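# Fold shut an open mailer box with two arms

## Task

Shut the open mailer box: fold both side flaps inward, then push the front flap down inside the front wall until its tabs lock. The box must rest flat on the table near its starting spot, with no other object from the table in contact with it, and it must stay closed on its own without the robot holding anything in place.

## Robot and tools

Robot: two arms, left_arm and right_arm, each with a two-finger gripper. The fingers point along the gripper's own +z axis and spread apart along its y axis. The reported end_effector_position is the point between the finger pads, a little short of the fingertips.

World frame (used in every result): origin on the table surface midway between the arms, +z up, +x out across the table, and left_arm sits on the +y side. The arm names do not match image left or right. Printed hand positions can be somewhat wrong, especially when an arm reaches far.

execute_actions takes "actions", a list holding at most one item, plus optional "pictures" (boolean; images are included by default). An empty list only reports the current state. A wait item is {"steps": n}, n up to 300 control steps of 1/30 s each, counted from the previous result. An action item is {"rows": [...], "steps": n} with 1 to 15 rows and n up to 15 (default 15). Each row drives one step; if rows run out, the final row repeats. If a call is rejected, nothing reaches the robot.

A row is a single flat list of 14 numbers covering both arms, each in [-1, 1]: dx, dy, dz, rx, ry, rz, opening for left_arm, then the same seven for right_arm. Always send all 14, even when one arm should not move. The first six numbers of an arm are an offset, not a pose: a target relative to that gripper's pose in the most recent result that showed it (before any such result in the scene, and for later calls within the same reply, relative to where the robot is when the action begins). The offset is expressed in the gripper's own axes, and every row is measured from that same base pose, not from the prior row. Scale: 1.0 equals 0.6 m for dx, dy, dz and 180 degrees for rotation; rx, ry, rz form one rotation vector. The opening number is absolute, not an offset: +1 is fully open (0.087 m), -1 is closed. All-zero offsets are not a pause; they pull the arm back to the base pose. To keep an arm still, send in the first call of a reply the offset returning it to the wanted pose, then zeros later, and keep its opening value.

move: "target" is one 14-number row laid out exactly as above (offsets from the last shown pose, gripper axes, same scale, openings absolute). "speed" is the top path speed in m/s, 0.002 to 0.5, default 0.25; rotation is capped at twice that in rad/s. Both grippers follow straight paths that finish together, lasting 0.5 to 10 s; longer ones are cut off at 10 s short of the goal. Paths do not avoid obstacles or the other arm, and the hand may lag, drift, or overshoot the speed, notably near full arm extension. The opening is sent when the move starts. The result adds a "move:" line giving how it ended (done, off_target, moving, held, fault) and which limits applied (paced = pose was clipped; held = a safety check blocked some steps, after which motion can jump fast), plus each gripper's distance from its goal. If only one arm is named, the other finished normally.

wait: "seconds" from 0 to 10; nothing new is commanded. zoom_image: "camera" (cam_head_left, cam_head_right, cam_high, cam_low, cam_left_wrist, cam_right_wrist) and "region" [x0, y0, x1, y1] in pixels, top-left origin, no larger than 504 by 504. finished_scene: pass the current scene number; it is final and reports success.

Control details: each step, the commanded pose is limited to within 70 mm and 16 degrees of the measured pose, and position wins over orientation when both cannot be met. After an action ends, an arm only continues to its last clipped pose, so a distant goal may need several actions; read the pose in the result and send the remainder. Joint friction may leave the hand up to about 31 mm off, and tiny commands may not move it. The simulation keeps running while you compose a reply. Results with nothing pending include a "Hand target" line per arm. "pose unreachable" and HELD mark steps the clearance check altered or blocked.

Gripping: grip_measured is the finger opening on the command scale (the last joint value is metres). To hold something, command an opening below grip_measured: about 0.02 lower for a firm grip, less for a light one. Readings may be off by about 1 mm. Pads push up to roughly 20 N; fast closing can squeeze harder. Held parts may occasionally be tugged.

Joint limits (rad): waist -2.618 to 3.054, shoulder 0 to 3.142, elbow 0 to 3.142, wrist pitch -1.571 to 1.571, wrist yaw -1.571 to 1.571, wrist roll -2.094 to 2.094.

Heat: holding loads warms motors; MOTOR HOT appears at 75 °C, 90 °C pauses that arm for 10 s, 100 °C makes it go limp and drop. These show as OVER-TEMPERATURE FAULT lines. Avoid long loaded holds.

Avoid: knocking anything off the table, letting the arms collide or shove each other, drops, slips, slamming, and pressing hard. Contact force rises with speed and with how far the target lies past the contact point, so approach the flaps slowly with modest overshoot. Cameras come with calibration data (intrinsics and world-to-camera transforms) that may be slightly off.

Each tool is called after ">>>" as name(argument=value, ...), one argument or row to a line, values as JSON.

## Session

>>> execute_actions(
  actions=[],
)

Scene clock: 0.00 s of 5140.00 s.
left_arm: end_effector_position=(+0.3128, +0.5508, +0.2517) grip_measured=+0.979 end_effector_quat_wxyz=(-0.541, +0.589, -0.517, +0.305) | right_arm: end_effector_position=(+0.1221, -0.0676, +0.2941) grip_measured=+1.000 end_effector_quat_wxyz=(-0.127, +0.063, +0.914, +0.379)
Joint positions: left_arm=[ 1.178  1.269  0.853  0.125  0.652 -1.185  0.087] | right_arm=[ 0.769  1.43   1.569 -1.256 -0.712  1.033  0.087]
Joint velocities: left_arm=[-0.012 -0.017  0.007  0.007 -0.007  0.037  0.   ] | right_arm=[ 0.007 -0.012 -0.012 -0.066 -0.007 -0.051  0.   ]
Motor temperatures (°C, as the motors report them): left_arm=[22 27 27 27 21 22] | right_arm=[21 28 26 27 22 22]
Hand target (left_arm): +0.313, +0.551, +0.252; -0.541, +0.589, -0.517, +0.305
Hand target (right_arm): +0.122, -0.068, +0.294; -0.127, +0.063, +0.914, +0.379
camera_calibration (this result's frames):
cam_left_wrist: T_world_to_cam=[[0.276819, -0.127196, 0.952467, -0.256787], [-0.538831, -0.84125, 0.0442593, 0.637252], [0.795633, -0.525471, -0.301411, 0.257281], [0, 0, 0, 1]] pos_world=[0.209753, 0.63862, 0.293924]
cam_right_wrist: T_world_to_cam=[[-0.201781, -0.718916, -0.665165, 0.167144], [-0.479183, -0.519841, 0.707212, -0.162368], [-0.854206, 0.461437, -0.239599, 0.345988], [0, 0, 0, 1]] pos_world=[0.251467, -0.123895, 0.308904]

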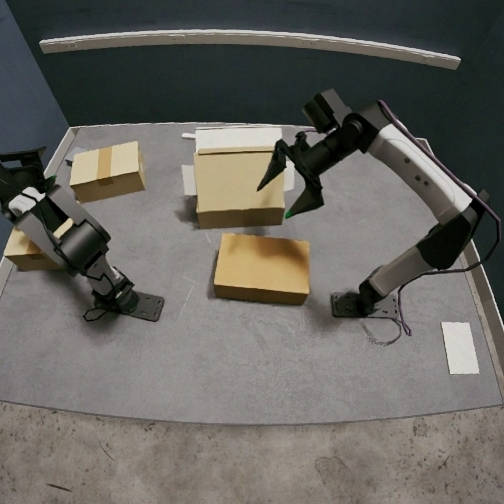

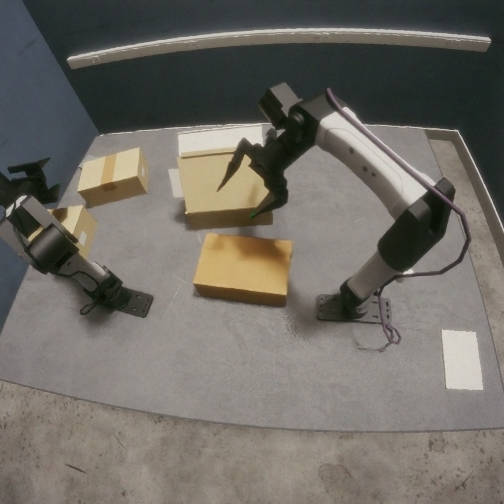

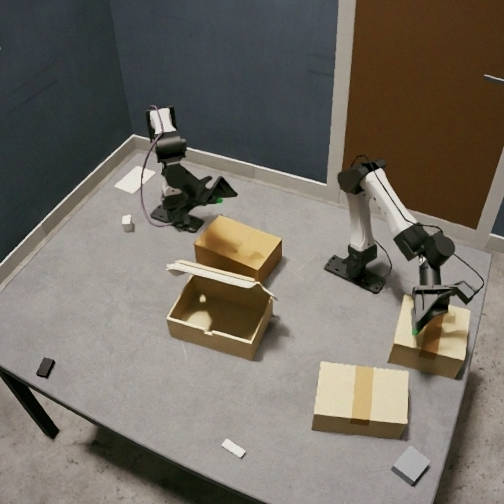

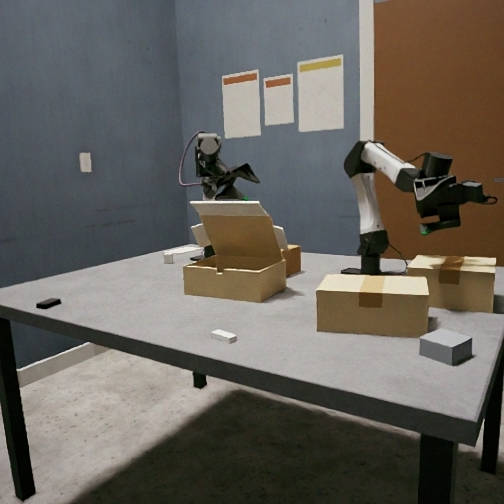

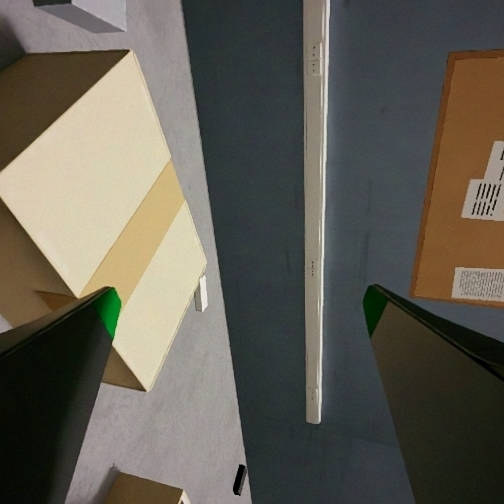

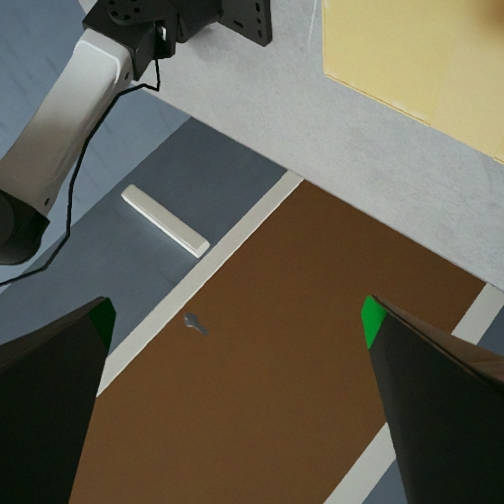

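>>> zoom_image(
  camera="cam_head_left",
  region=[160, 110, 330, 310],
)

>>> zoom_image(
  camera="cam_low",
  region=[160, 180, 320, 320],
)

>>> zoom_image(
  camera="cam_high",
  region=[140, 200, 310, 370],
)

Region (160, 110, 330, 310) of cam_head_left's 504x504 image, scaled by 2.520, with more detail than that image has; it fills the left 428 columns of this view, and the rest is white.

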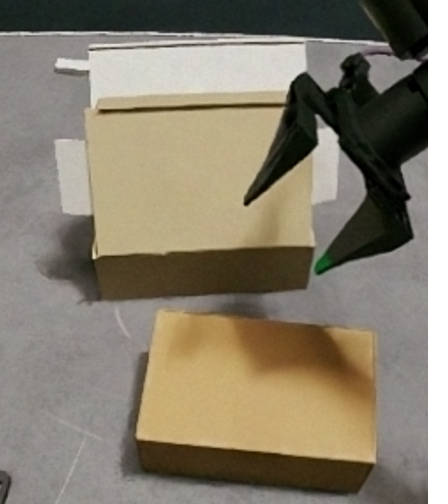

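Region (160, 180, 320, 320) of cam_low's 504x504 image, scaled by 3.150, with more detail than that image has; it fills the top 441 rows of this view, and the rest is white.

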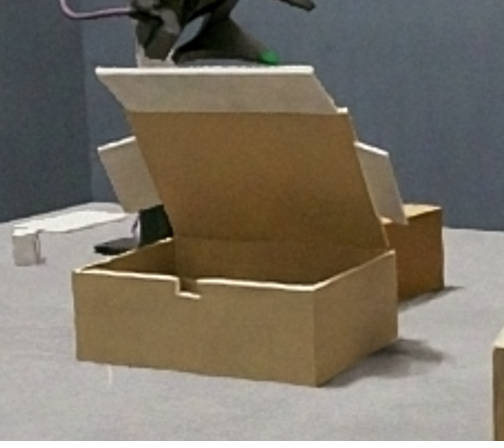

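Region (140, 200, 310, 370) of cam_high's 504x504 image, scaled by 2.965, with more detail than that image has.

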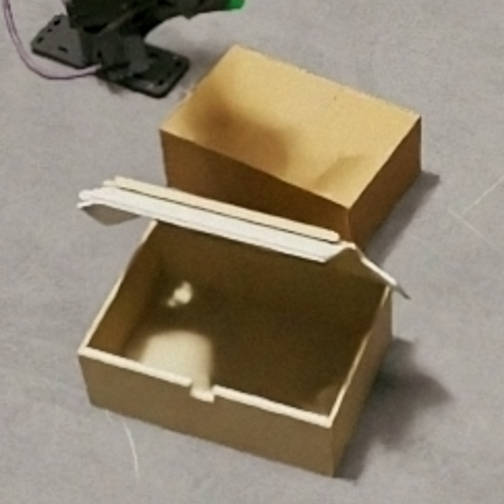

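>>> move(
  target=[0.492,0.056,-0.30,0.316,0.197,0.362,-1, -0.487,-0.182,-0.17,-0.03,-0.414,-0.323,-1],
  speed=0.3,
)

Scene clock: 17.17 s of 5140.00 s.
left_arm: end_effector_position=(+0.2240, +0.2190, +0.2087) grip_measured=-1.000 end_effector_quat_wxyz=(+0.654, +0.178, +0.658, -0.329) | right_arm: end_effector_position=(+0.3957, -0.2206, +0.2193) grip_measured=-0.985 end_effector_quat_wxyz=(+0.625, -0.153, +0.700, +0.309)
Joint positions: left_arm=[ 0.485  0.39   0.199  0.334  1.044 -0.326  0.   ] | right_arm=[ 0.126  1.321  0.664  0.623 -0.594  0.225  0.001]
Joint velocities: left_arm=[ 0.012  0.007  0.007 -0.037 -0.037  0.007  0.   ] | right_arm=[ 0.002 -0.022 -0.022  0.007 -0.007  0.007  0.001]
Motor temperatures (°C, as the motors report them): left_arm=[22 28 30 30 21 22] | right_arm=[21 28 28 29 22 22]
Hand target (left_arm): +0.222, +0.217, +0.212; +0.654, +0.180, +0.657, -0.328
Hand target (right_arm): +0.396, -0.223, +0.207; +0.617, -0.148, +0.707, +0.311
Off the commanded pose (left_arm): 0.007 m, 2 deg.
Off the commanded pose (right_arm): 0.012 m, 2 deg.
After step 90, 10.50 s passed at rest.
move: off_target (right_arm)
camera_calibration (this result's frames):
cam_left_wrist: T_world_to_cam=[[-0.668706, -0.718154, 0.192579, 0.266321], [-0.622425, 0.399007, -0.673335, 0.209031], [0.406718, -0.570129, -0.713816, 0.32361], [0, 0, 0, 1]] pos_world=[0.176579, 0.292354, 0.320458]
cam_right_wrist: T_world_to_cam=[[0.585814, -0.775493, -0.235442, -0.355801], [-0.713205, -0.355317, -0.604225, 0.358681], [0.384916, 0.521882, -0.761235, 0.269788], [0, 0, 0, 1]] pos_world=[0.3604, -0.289273, 0.338326]

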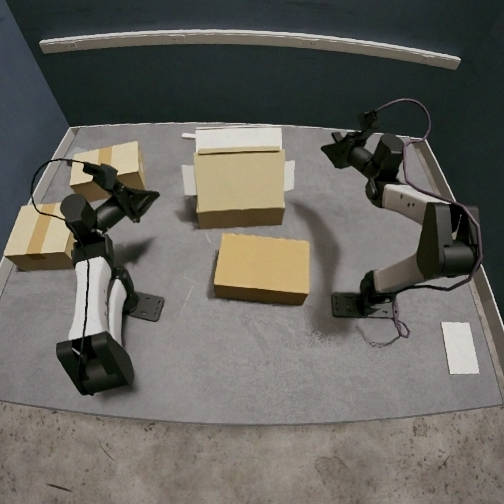

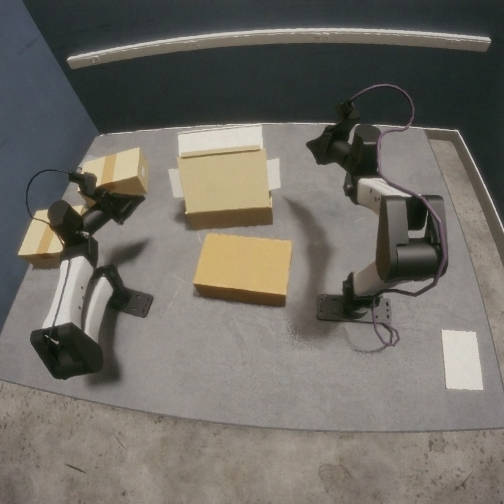

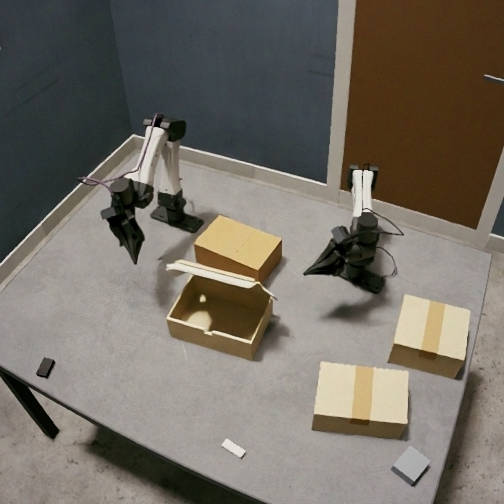

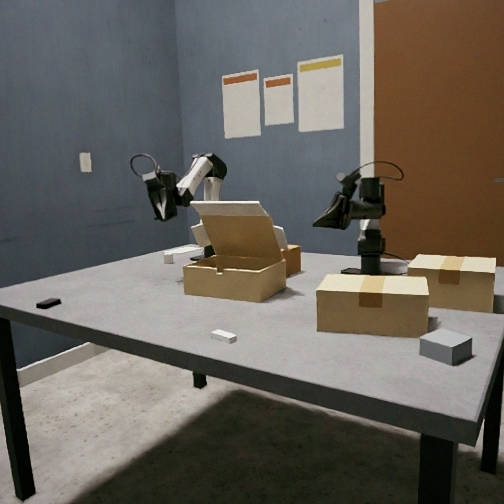

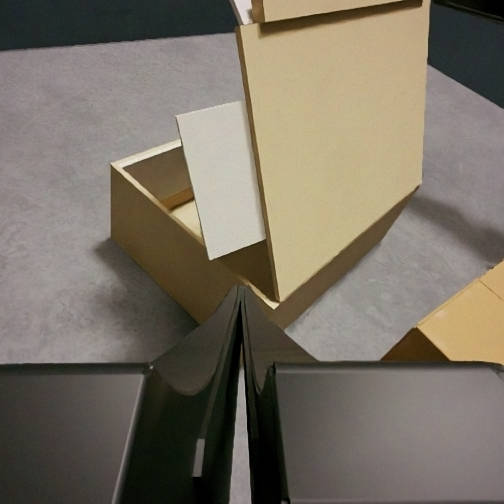

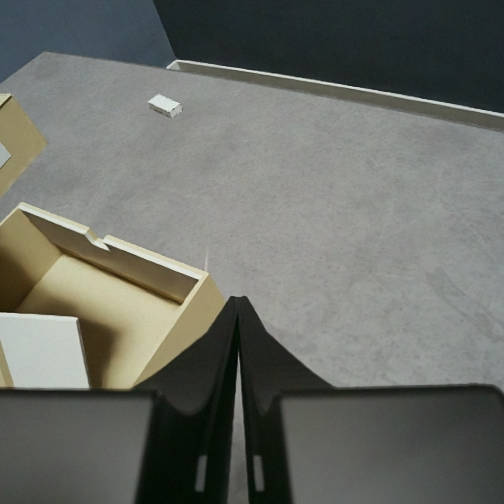

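>>> execute_actions(
  actions=[],
)

Scene clock: 25.87 s of 5140.00 s.
left_arm: end_effector_position=(+0.2242, +0.2193, +0.2081) grip_measured=-1.000 end_effector_quat_wxyz=(+0.653, +0.177, +0.659, -0.329) | right_arm: end_effector_position=(+0.3958, -0.2205, +0.2197) grip_measured=-0.985 end_effector_quat_wxyz=(+0.625, -0.153, +0.700, +0.309)
Joint positions: left_arm=[ 0.485  0.39   0.199  0.33   1.042 -0.324  0.   ] | right_arm=[ 0.126  1.321  0.664  0.625 -0.594  0.225  0.001]
Joint velocities: left_arm=[-0.007 -0.017 -0.002  0.007 -0.007  0.022  0.   ] | right_arm=[ 0.012  0.007 -0.007  0.022 -0.007  0.007  0.001]
Motor temperatures (°C, as the motors report them): left_arm=[22 27 31 30 21 22] | right_arm=[21 28 28 30 22 22]
Hand target (left_arm): +0.222, +0.217, +0.212; +0.654, +0.180, +0.657, -0.328
Hand target (right_arm): +0.396, -0.223, +0.207; +0.617, -0.148, +0.707, +0.311
Off the commanded pose (left_arm): 0.007 m, 2 deg.
Off the commanded pose (right_arm): 0.012 m, 2 deg.
Steps of this call (steps 1 to 90: nothing new was sent; then 5.70 s passed at rest). Readings (end_effector_position):
1: left_arm (+0.2240, +0.2190, +0.2086) | right_arm (+0.3958, -0.2206, +0.2194)
2: left_arm (+0.2241, +0.2191, +0.2085) | right_arm (+0.3958, -0.2206, +0.2195)
4: left_arm (+0.2241, +0.2191, +0.2083) | right_arm (+0.3958, -0.2205, +0.2196)
8: left_arm (+0.2242, +0.2192, +0.2082) | right_arm (+0.3958, -0.2205, +0.2197)
90: the state above
camera_calibration (this result's frames):
cam_left_wrist: T_world_to_cam=[[-0.666842, -0.719573, 0.193742, 0.266441], [-0.6246, 0.397902, -0.671974, 0.209131], [0.406444, -0.569112, -0.714783, 0.323307], [0, 0, 0, 1]] pos_world=[0.176891, 0.292508, 0.320004]
cam_right_wrist: T_world_to_cam=[[0.586467, -0.775237, -0.234656, -0.356072], [-0.71215, -0.355507, -0.605357, 0.358707], [0.385873, 0.522132, -0.760579, 0.269529], [0, 0, 0, 1]] pos_world=[0.360274, -0.289247, 0.338589]

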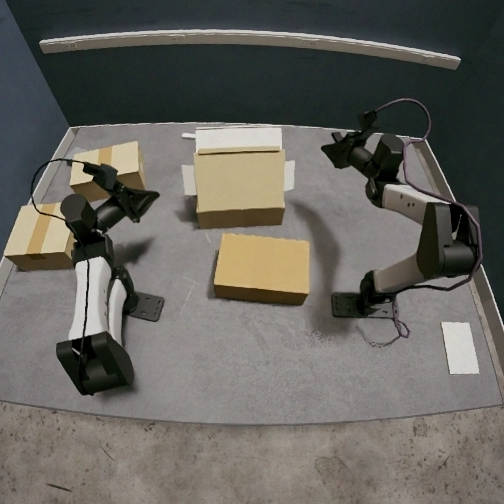

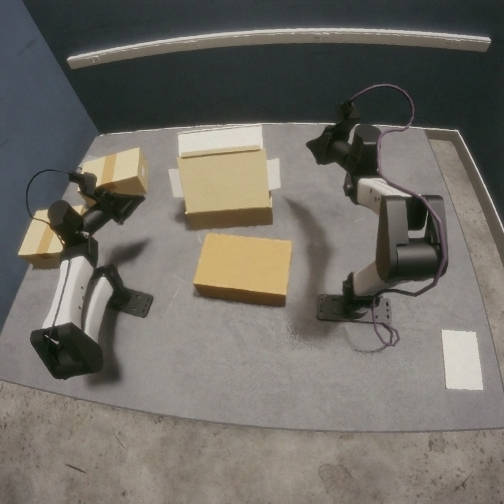

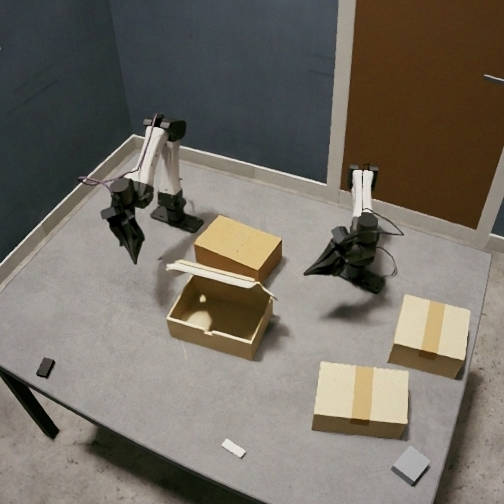

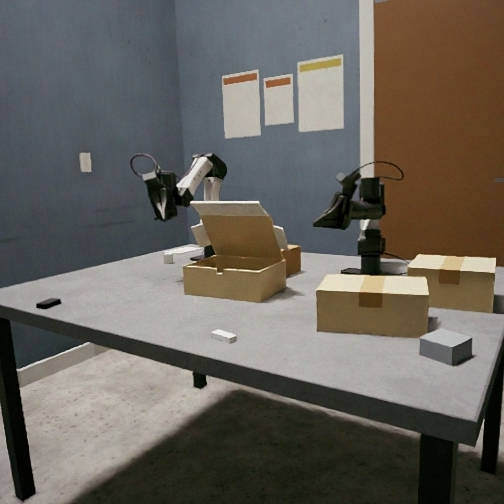

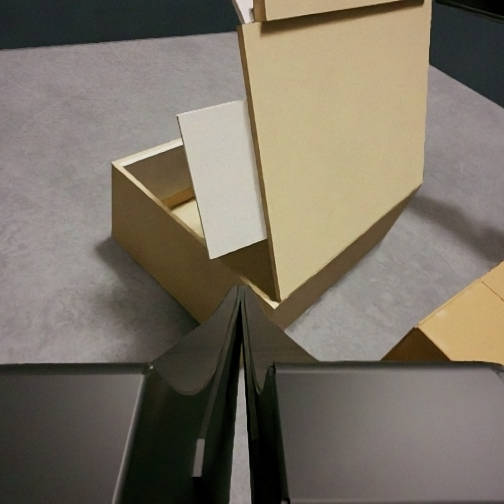

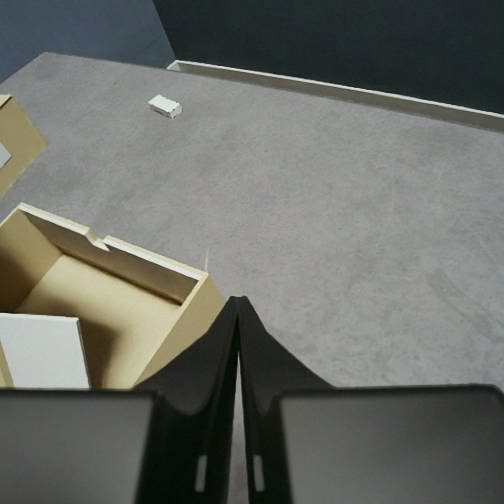

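>>> move(
  target=[0.069,0.12,0.185,0,0,0,-1,0.118,0.088,-0.005,0,0,0,-1],
  speed=0.15,
)

Scene clock: 31.47 s of 5140.00 s.
left_arm: end_effector_position=(+0.3497, +0.1926, +0.1569) grip_measured=-1.000 end_effector_quat_wxyz=(+0.654, +0.175, +0.659, -0.329) | right_arm: end_effector_position=(+0.3535, -0.1710, +0.1643) grip_measured=-0.985 end_effector_quat_wxyz=(+0.622, -0.155, +0.703, +0.306)
Joint positions: left_arm=[ 0.188  1.462  0.318  1.241  0.742 -0.272  0.   ] | right_arm=[ 0.362  1.321  0.419  0.861 -0.358  0.225  0.001]
Joint velocities: left_arm=[-0.007 -0.007  0.002  0.007  0.022  0.022  0.   ] | right_arm=[-0.002 -0.017 -0.022 -0.022  0.051 -0.022  0.001]
Motor temperatures (°C, as the motors report them): left_arm=[22 27 32 30 21 22] | right_arm=[21 28 28 31 22 22]
Hand target (left_arm): +0.353, +0.190, +0.159; +0.655, +0.175, +0.657, -0.331
Hand target (right_arm): +0.350, -0.170, +0.164; +0.625, -0.154, +0.700, +0.308
Off the commanded pose (left_arm): 0.005 m, 0 deg.
Off the commanded pose (right_arm): 0.004 m, 1 deg.
After step 90, 0.90 s passed at rest.
move: done
camera_calibration (this result's frames):
cam_left_wrist: T_world_to_cam=[[-0.663603, -0.721746, 0.196759, 0.33965], [-0.626799, 0.392865, -0.672889, 0.265617], [0.408355, -0.56986, -0.713096, 0.219754], [0, 0, 0, 1]] pos_world=[0.302143, 0.266018, 0.268608]
cam_right_wrist: T_world_to_cam=[[0.584781, -0.777707, -0.230656, -0.30639], [-0.716129, -0.36138, -0.59713, 0.311721], [0.381038, 0.51437, -0.768267, 0.219563], [0, 0, 0, 1]] pos_world=[0.318742, -0.238568, 0.28415]

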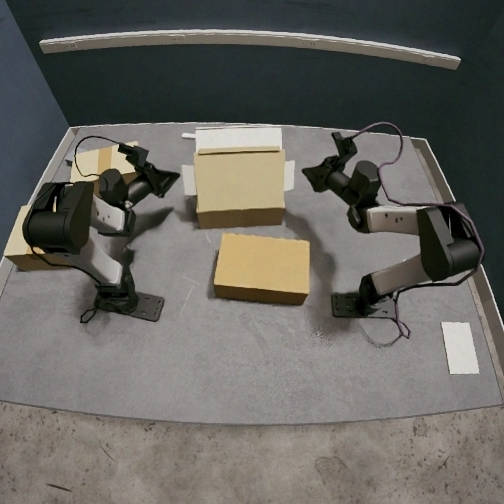

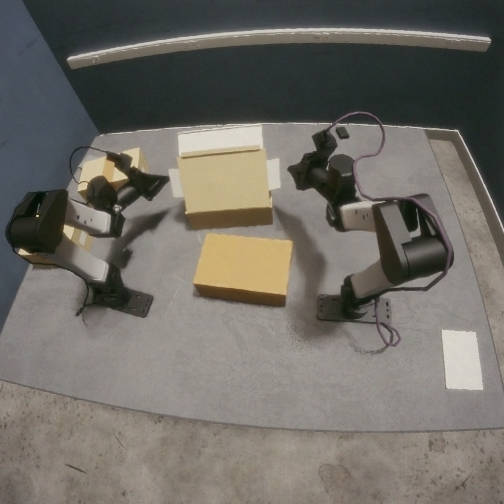

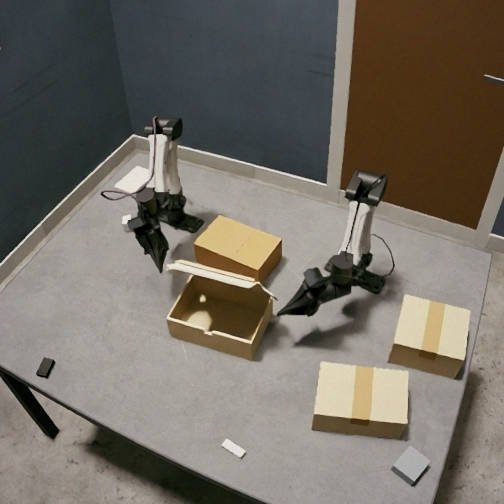

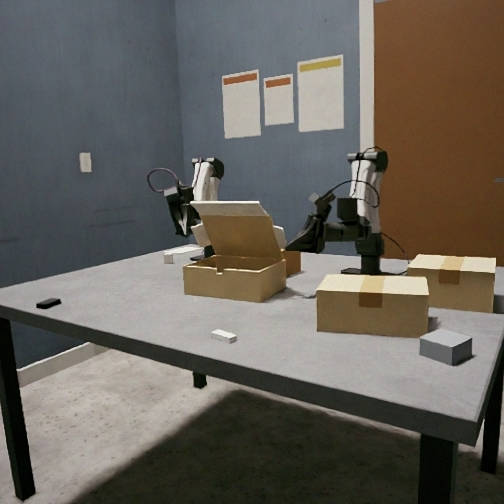

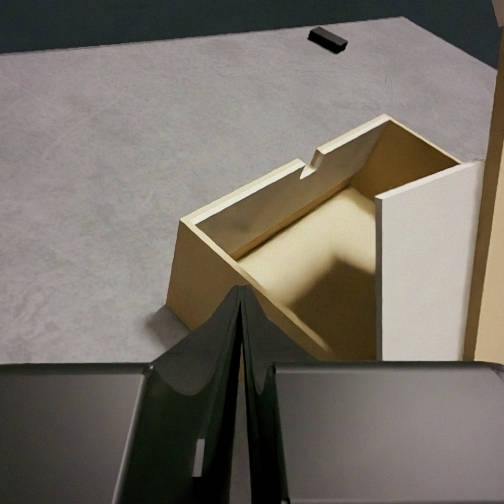

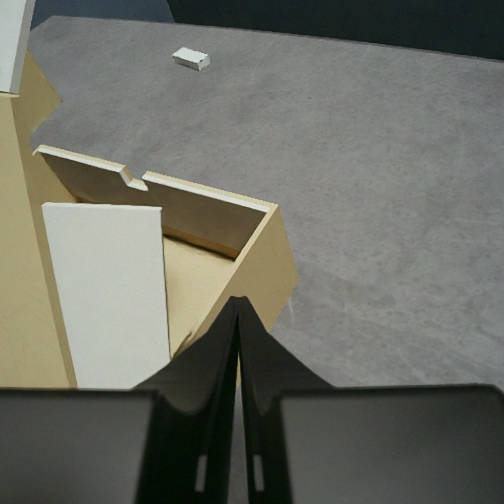

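>>> move(
  target=[0.019,-0.093,0.018,0,0,0,-1,0.02,0.08,0.033,0,0,0,-1],
  speed=0.05,
)

Scene clock: 36.87 s of 5140.00 s.
left_arm: end_effector_position=(+0.3263, +0.1424, +0.1726) grip_measured=-1.000 end_effector_quat_wxyz=(+0.668, +0.175, +0.643, -0.331) | right_arm: end_effector_position=(+0.3343, -0.1261, +0.1577) grip_measured=-0.985 end_effector_quat_wxyz=(+0.618, -0.158, +0.709, +0.300)
Joint positions: left_arm=[-0.059  1.334  0.264  1.199  0.496 -0.256  0.   ] | right_arm=[ 0.58   1.339  0.419  0.863 -0.137  0.225  0.001]
Joint velocities: left_arm=[ 0.007  0.012 -0.007 -0.007  0.007  0.051  0.   ] | right_arm=[ 0.022 -0.002 -0.007  0.051 -0.022  0.066 -0.001]
Motor temperatures (°C, as the motors report them): left_arm=[22 27 32 31 21 22] | right_arm=[21 28 28 31 22 22]
Hand target (left_arm): +0.320, +0.142, +0.160; +0.654, +0.172, +0.657, -0.331
Hand target (right_arm): +0.338, -0.121, +0.164; +0.622, -0.156, +0.704, +0.305
Off the commanded pose (left_arm): 0.016 m, 2 deg.
Off the commanded pose (right_arm): 0.009 m, 1 deg.
After step 90, 0.87 s passed at rest.
move: off_target (left_arm)
camera_calibration (this result's frames):
cam_left_wrist: T_world_to_cam=[[-0.670929, -0.71814, 0.184743, 0.288747], [-0.600467, 0.379991, -0.703595, 0.279689], [0.435079, -0.582994, -0.686166, 0.200395], [0, 0, 0, 1]] pos_world=[0.274485, 0.217911, 0.280948]
cam_right_wrist: T_world_to_cam=[[0.580749, -0.782738, -0.223722, -0.262123], [-0.722586, -0.36905, -0.584527, 0.309509], [0.374967, 0.501122, -0.779921, 0.200856], [0, 0, 0, 1]] pos_world=[0.30056, -0.191603, 0.278925]

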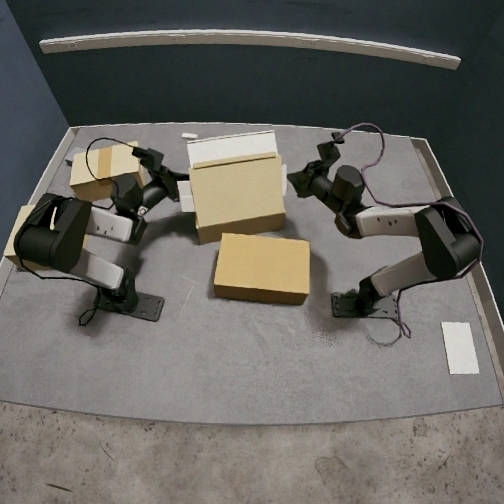

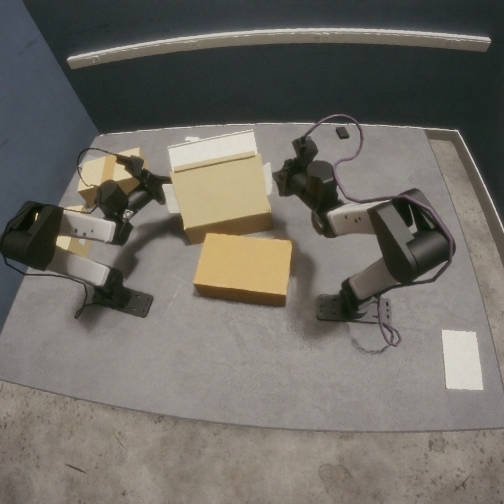

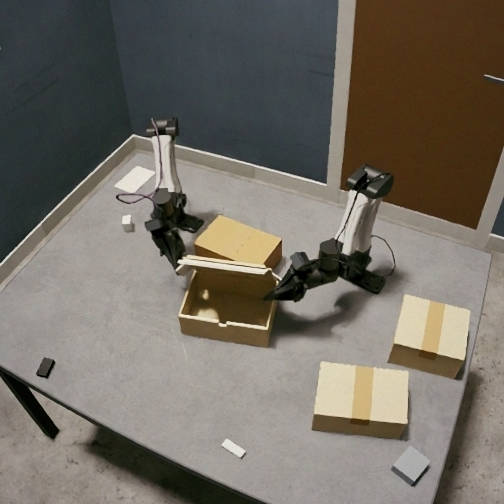

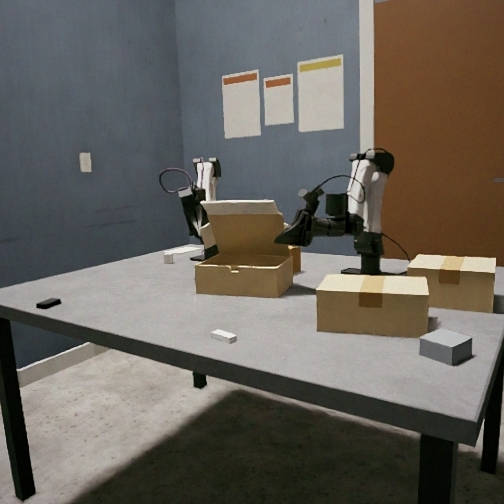

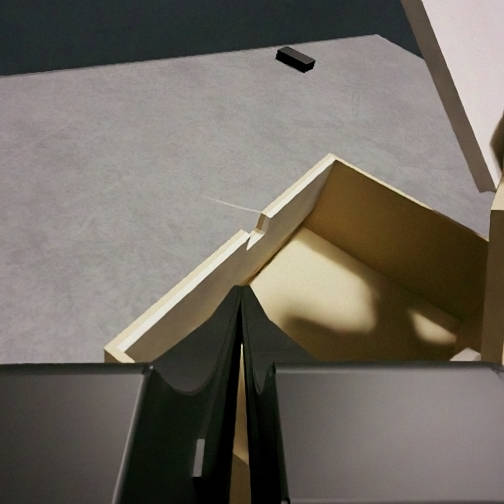

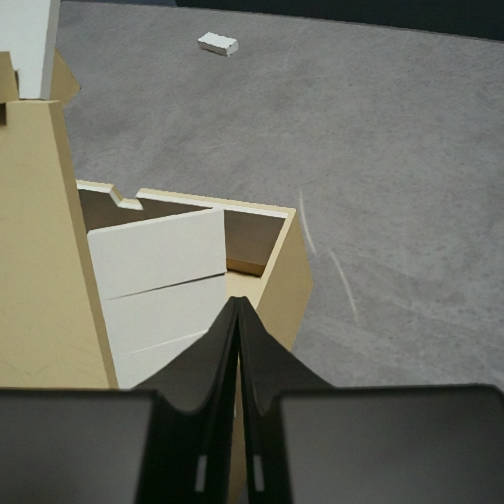

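>>> move(
  target=[0,0,0,0,0,0,-1,0,0.072,0.034,0,0,0,-1],
  speed=0.04,
)

Scene clock: 40.67 s of 5140.00 s.
left_arm: end_effector_position=(+0.3266, +0.1427, +0.1733) grip_measured=-1.000 end_effector_quat_wxyz=(+0.670, +0.174, +0.642, -0.331) | right_arm: end_effector_position=(+0.3251, -0.0932, +0.1586) grip_measured=-0.985 end_effector_quat_wxyz=(+0.618, -0.153, +0.717, +0.284)
Joint positions: left_arm=[-0.059  1.334  0.264  1.202  0.493 -0.256  0.   ] | right_arm=[0.741 1.373 0.475 0.823 0.055 0.225 0.001]
Joint velocities: left_arm=[ 0.002 -0.002 -0.007 -0.007 -0.037 -0.095  0.   ] | right_arm=[-0.007  0.012 -0.007 -0.022 -0.022  0.037 -0.001]
Motor temperatures (°C, as the motors report them): left_arm=[22 27 32 31 21 22] | right_arm=[21 28 29 31 22 22]
Hand target (left_arm): +0.326, +0.142, +0.173; +0.668, +0.175, +0.643, -0.331
Hand target (right_arm): +0.325, -0.081, +0.167; +0.618, -0.159, +0.709, +0.300
Off the commanded pose (left_arm): 0.001 m, 0 deg.
Off the commanded pose (right_arm): 0.015 m, 2 deg.
move: off_target (right_arm)
camera_calibration (this result's frames):
cam_left_wrist: T_world_to_cam=[[-0.669833, -0.719482, 0.183494, 0.289075], [-0.599278, 0.377943, -0.705709, 0.280548], [0.438394, -0.582671, -0.684328, 0.199467], [0, 0, 0, 1]] pos_world=[0.274313, 0.218177, 0.281443]
cam_right_wrist: T_world_to_cam=[[0.555157, -0.804394, -0.211543, -0.226448], [-0.738715, -0.359968, -0.569845, 0.319273], [0.382231, 0.472624, -0.794057, 0.185716], [0, 0, 0, 1]] pos_world=[0.29058, -0.154999, 0.281502]

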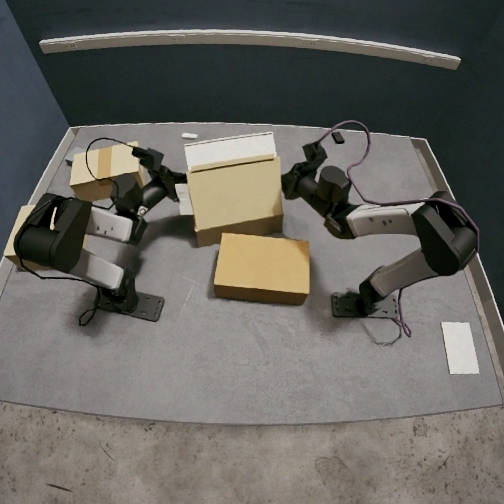

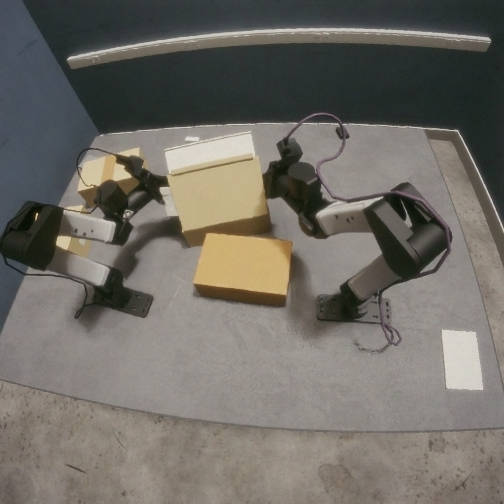

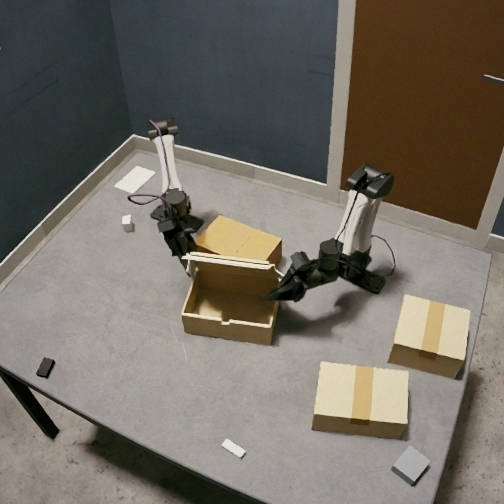

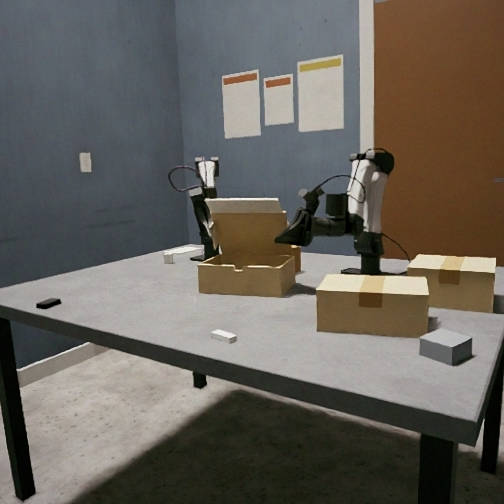

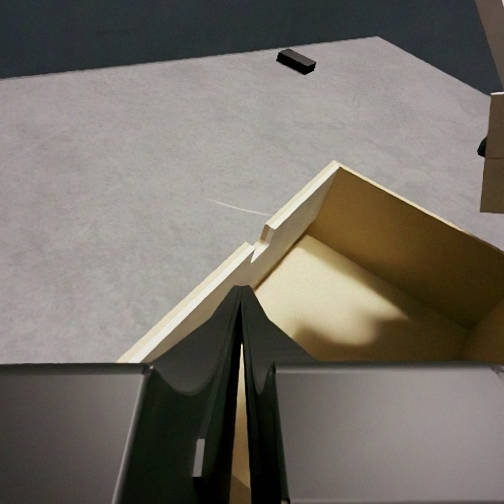

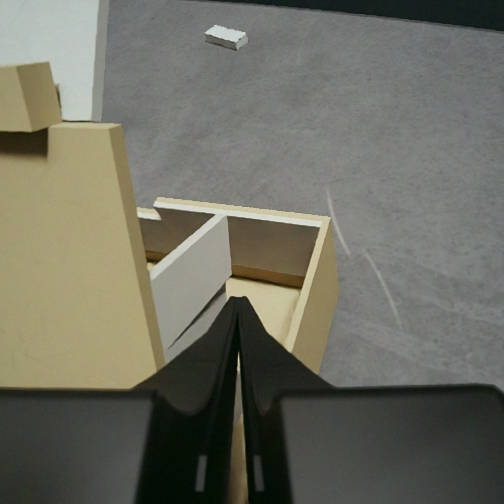

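>>> move(
  target=[-0.019,0.083,-0.054,0,0,0,-1,0,0,0,0,0,0,-1],
  speed=0.1,
)

>>> move(
  target=[0.03,-0.09,-0.1,0,0,0,-1,0,0,0,0,0,0,-1],
  speed=0.1,
)

Scene clock: 45.93 s of 5140.00 s.
left_arm: end_effector_position=(+0.3337, +0.2014, +0.1708) grip_measured=-1.000 end_effector_quat_wxyz=(+0.671, +0.179, +0.642, -0.326) | right_arm: end_effector_position=(+0.3255, -0.0937, +0.1584) grip_measured=-0.985 end_effector_quat_wxyz=(+0.618, -0.152, +0.718, +0.283)
Joint positions: left_arm=[ 0.232  1.37   0.264  1.265  0.781 -0.293  0.   ] | right_arm=[0.741 1.373 0.475 0.822 0.058 0.225 0.001]
Joint velocities: left_arm=[ 0.007  0.032 -0.022 -0.037  0.051  0.066  0.   ] | right_arm=[-0.007  0.017  0.007  0.022 -0.066 -0.051 -0.   ]
Motor temperatures (°C, as the motors report them): left_arm=[22 27 32 32 21 22] | right_arm=[21 28 29 31 22 22]
Hand target (left_arm): +0.336, +0.203, +0.169; +0.669, +0.177, +0.643, -0.328
Hand target (right_arm): +0.325, -0.093, +0.159; +0.618, -0.153, +0.717, +0.284
Off the commanded pose (left_arm): 0.003 m, 1 deg.
Off the commanded pose (right_arm): 0.001 m, 0 deg.
After step 90, 1.10 s passed at rest.
move: done
camera_calibration (this result's frames):
cam_left_wrist: T_world_to_cam=[[-0.670261, -0.722386, 0.170024, 0.339585], [-0.594766, 0.385861, -0.705241, 0.257744], [0.443851, -0.57382, -0.688278, 0.225912], [0, 0, 0, 1]] pos_world=[0.280637, 0.275491, 0.279525]
cam_right_wrist: T_world_to_cam=[[0.552009, -0.80665, -0.21119, -0.226387], [-0.740307, -0.357561, -0.569295, 0.319917], [0.383708, 0.470601, -0.794545, 0.185082], [0, 0, 0, 1]] pos_world=[0.290787, -0.155325, 0.281372]

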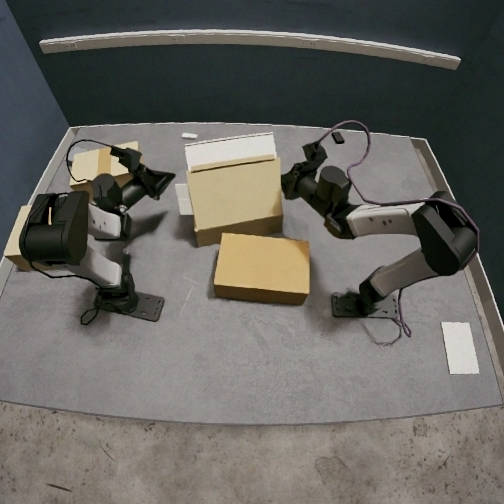

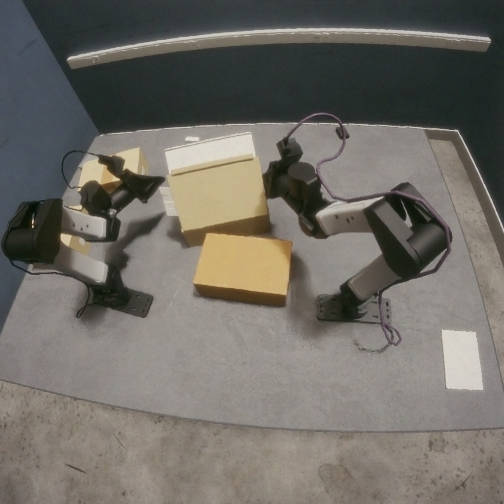

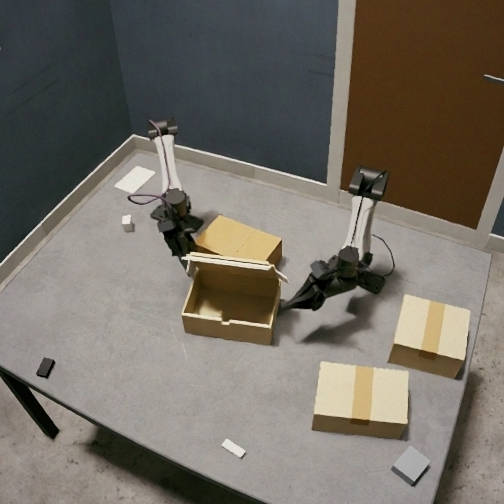

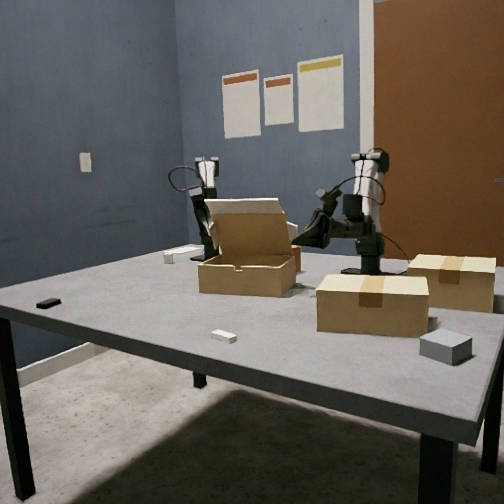

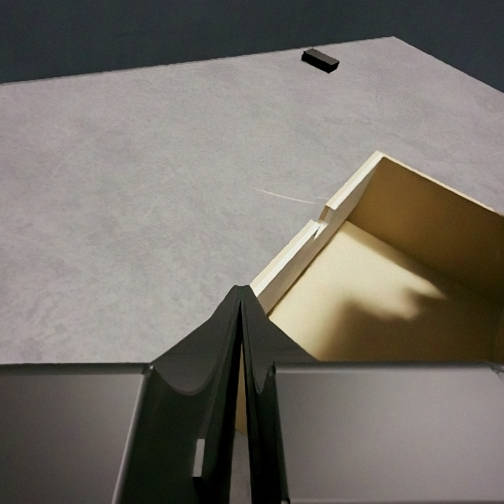

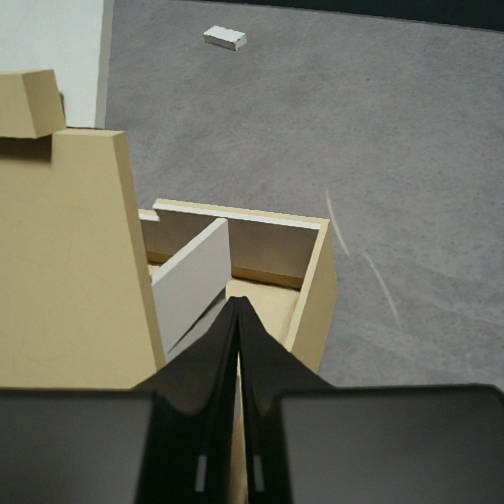

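Scene clock: 47.67 s of 5140.00 s.
left_arm: end_effector_position=(+0.2556, +0.1954, +0.1724) grip_measured=-1.000 end_effector_quat_wxyz=(+0.677, +0.189, +0.633, -0.324) | right_arm: end_effector_position=(+0.3255, -0.0937, +0.1584) grip_measured=-0.985 end_effector_quat_wxyz=(+0.618, -0.152, +0.718, +0.283)
Joint positions: left_arm=[ 0.232  0.779  0.038  0.921  0.792 -0.285  0.   ] | right_arm=[0.741 1.373 0.475 0.822 0.058 0.225 0.001]
Joint velocities: left_arm=[-0.007 -0.012 -0.002 -0.066 -0.022 -0.051  0.   ] | right_arm=[-0.002 -0.002 -0.007 -0.051 -0.037 -0.022  0.   ]
Motor temperatures (°C, as the motors report them): left_arm=[22 27 32 32 21 22] | right_arm=[21 28 30 32 22 22]
Hand target (left_arm): +0.252, +0.196, +0.160; +0.665, +0.182, +0.647, -0.325
Hand target (right_arm): +0.326, -0.094, +0.158; +0.618, -0.152, +0.718, +0.283
Off the commanded pose (left_arm): 0.017 m, 2 deg.
Off the commanded pose (right_arm): 0.000 m, 0 deg.
joint sent to its limit (left arm) — the command would take joint 3 (elbow) past its lower limit, so that joint was sent only as far as its limit.
move: off_target (left_arm)
camera_calibration (this result's frames):
cam_left_wrist: T_world_to_cam=[[-0.681281, -0.717347, 0.145843, 0.288586], [-0.572431, 0.39789, -0.716942, 0.208637], [0.456266, -0.571924, -0.681707, 0.253595], [0, 0, 0, 1]] pos_world=[0.200332, 0.269039, 0.28037]
cam_right_wrist: T_world_to_cam=[[0.552009, -0.80665, -0.21119, -0.226387], [-0.740307, -0.357561, -0.569295, 0.319917], [0.383708, 0.470601, -0.794545, 0.185082], [0, 0, 0, 1]] pos_world=[0.290787, -0.155325, 0.281372]

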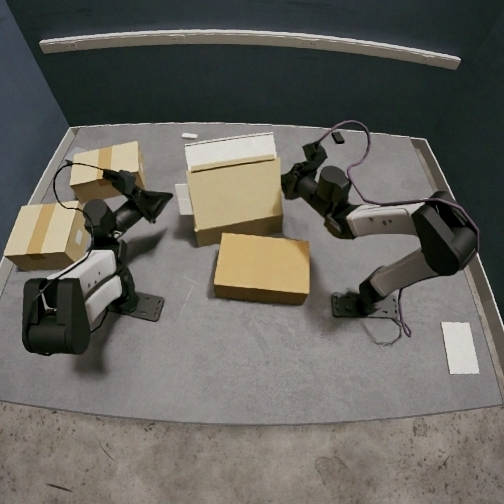

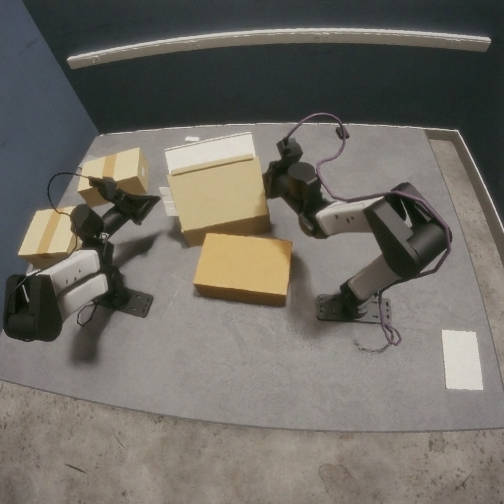

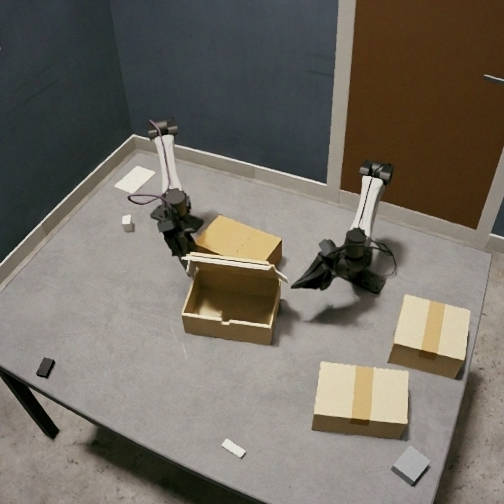

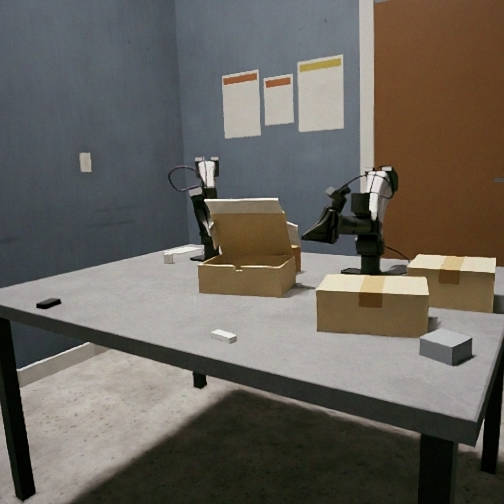

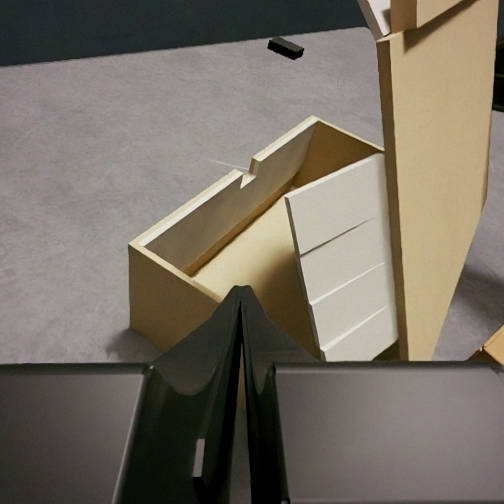

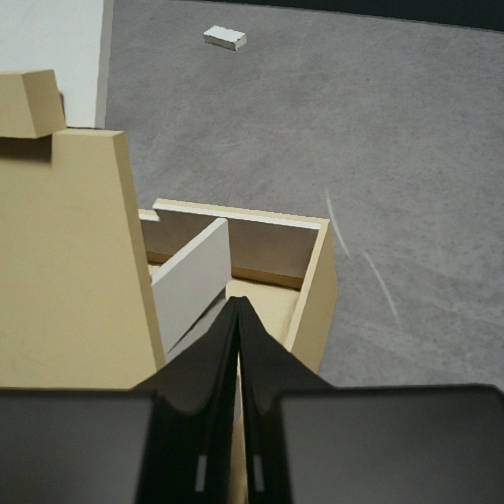

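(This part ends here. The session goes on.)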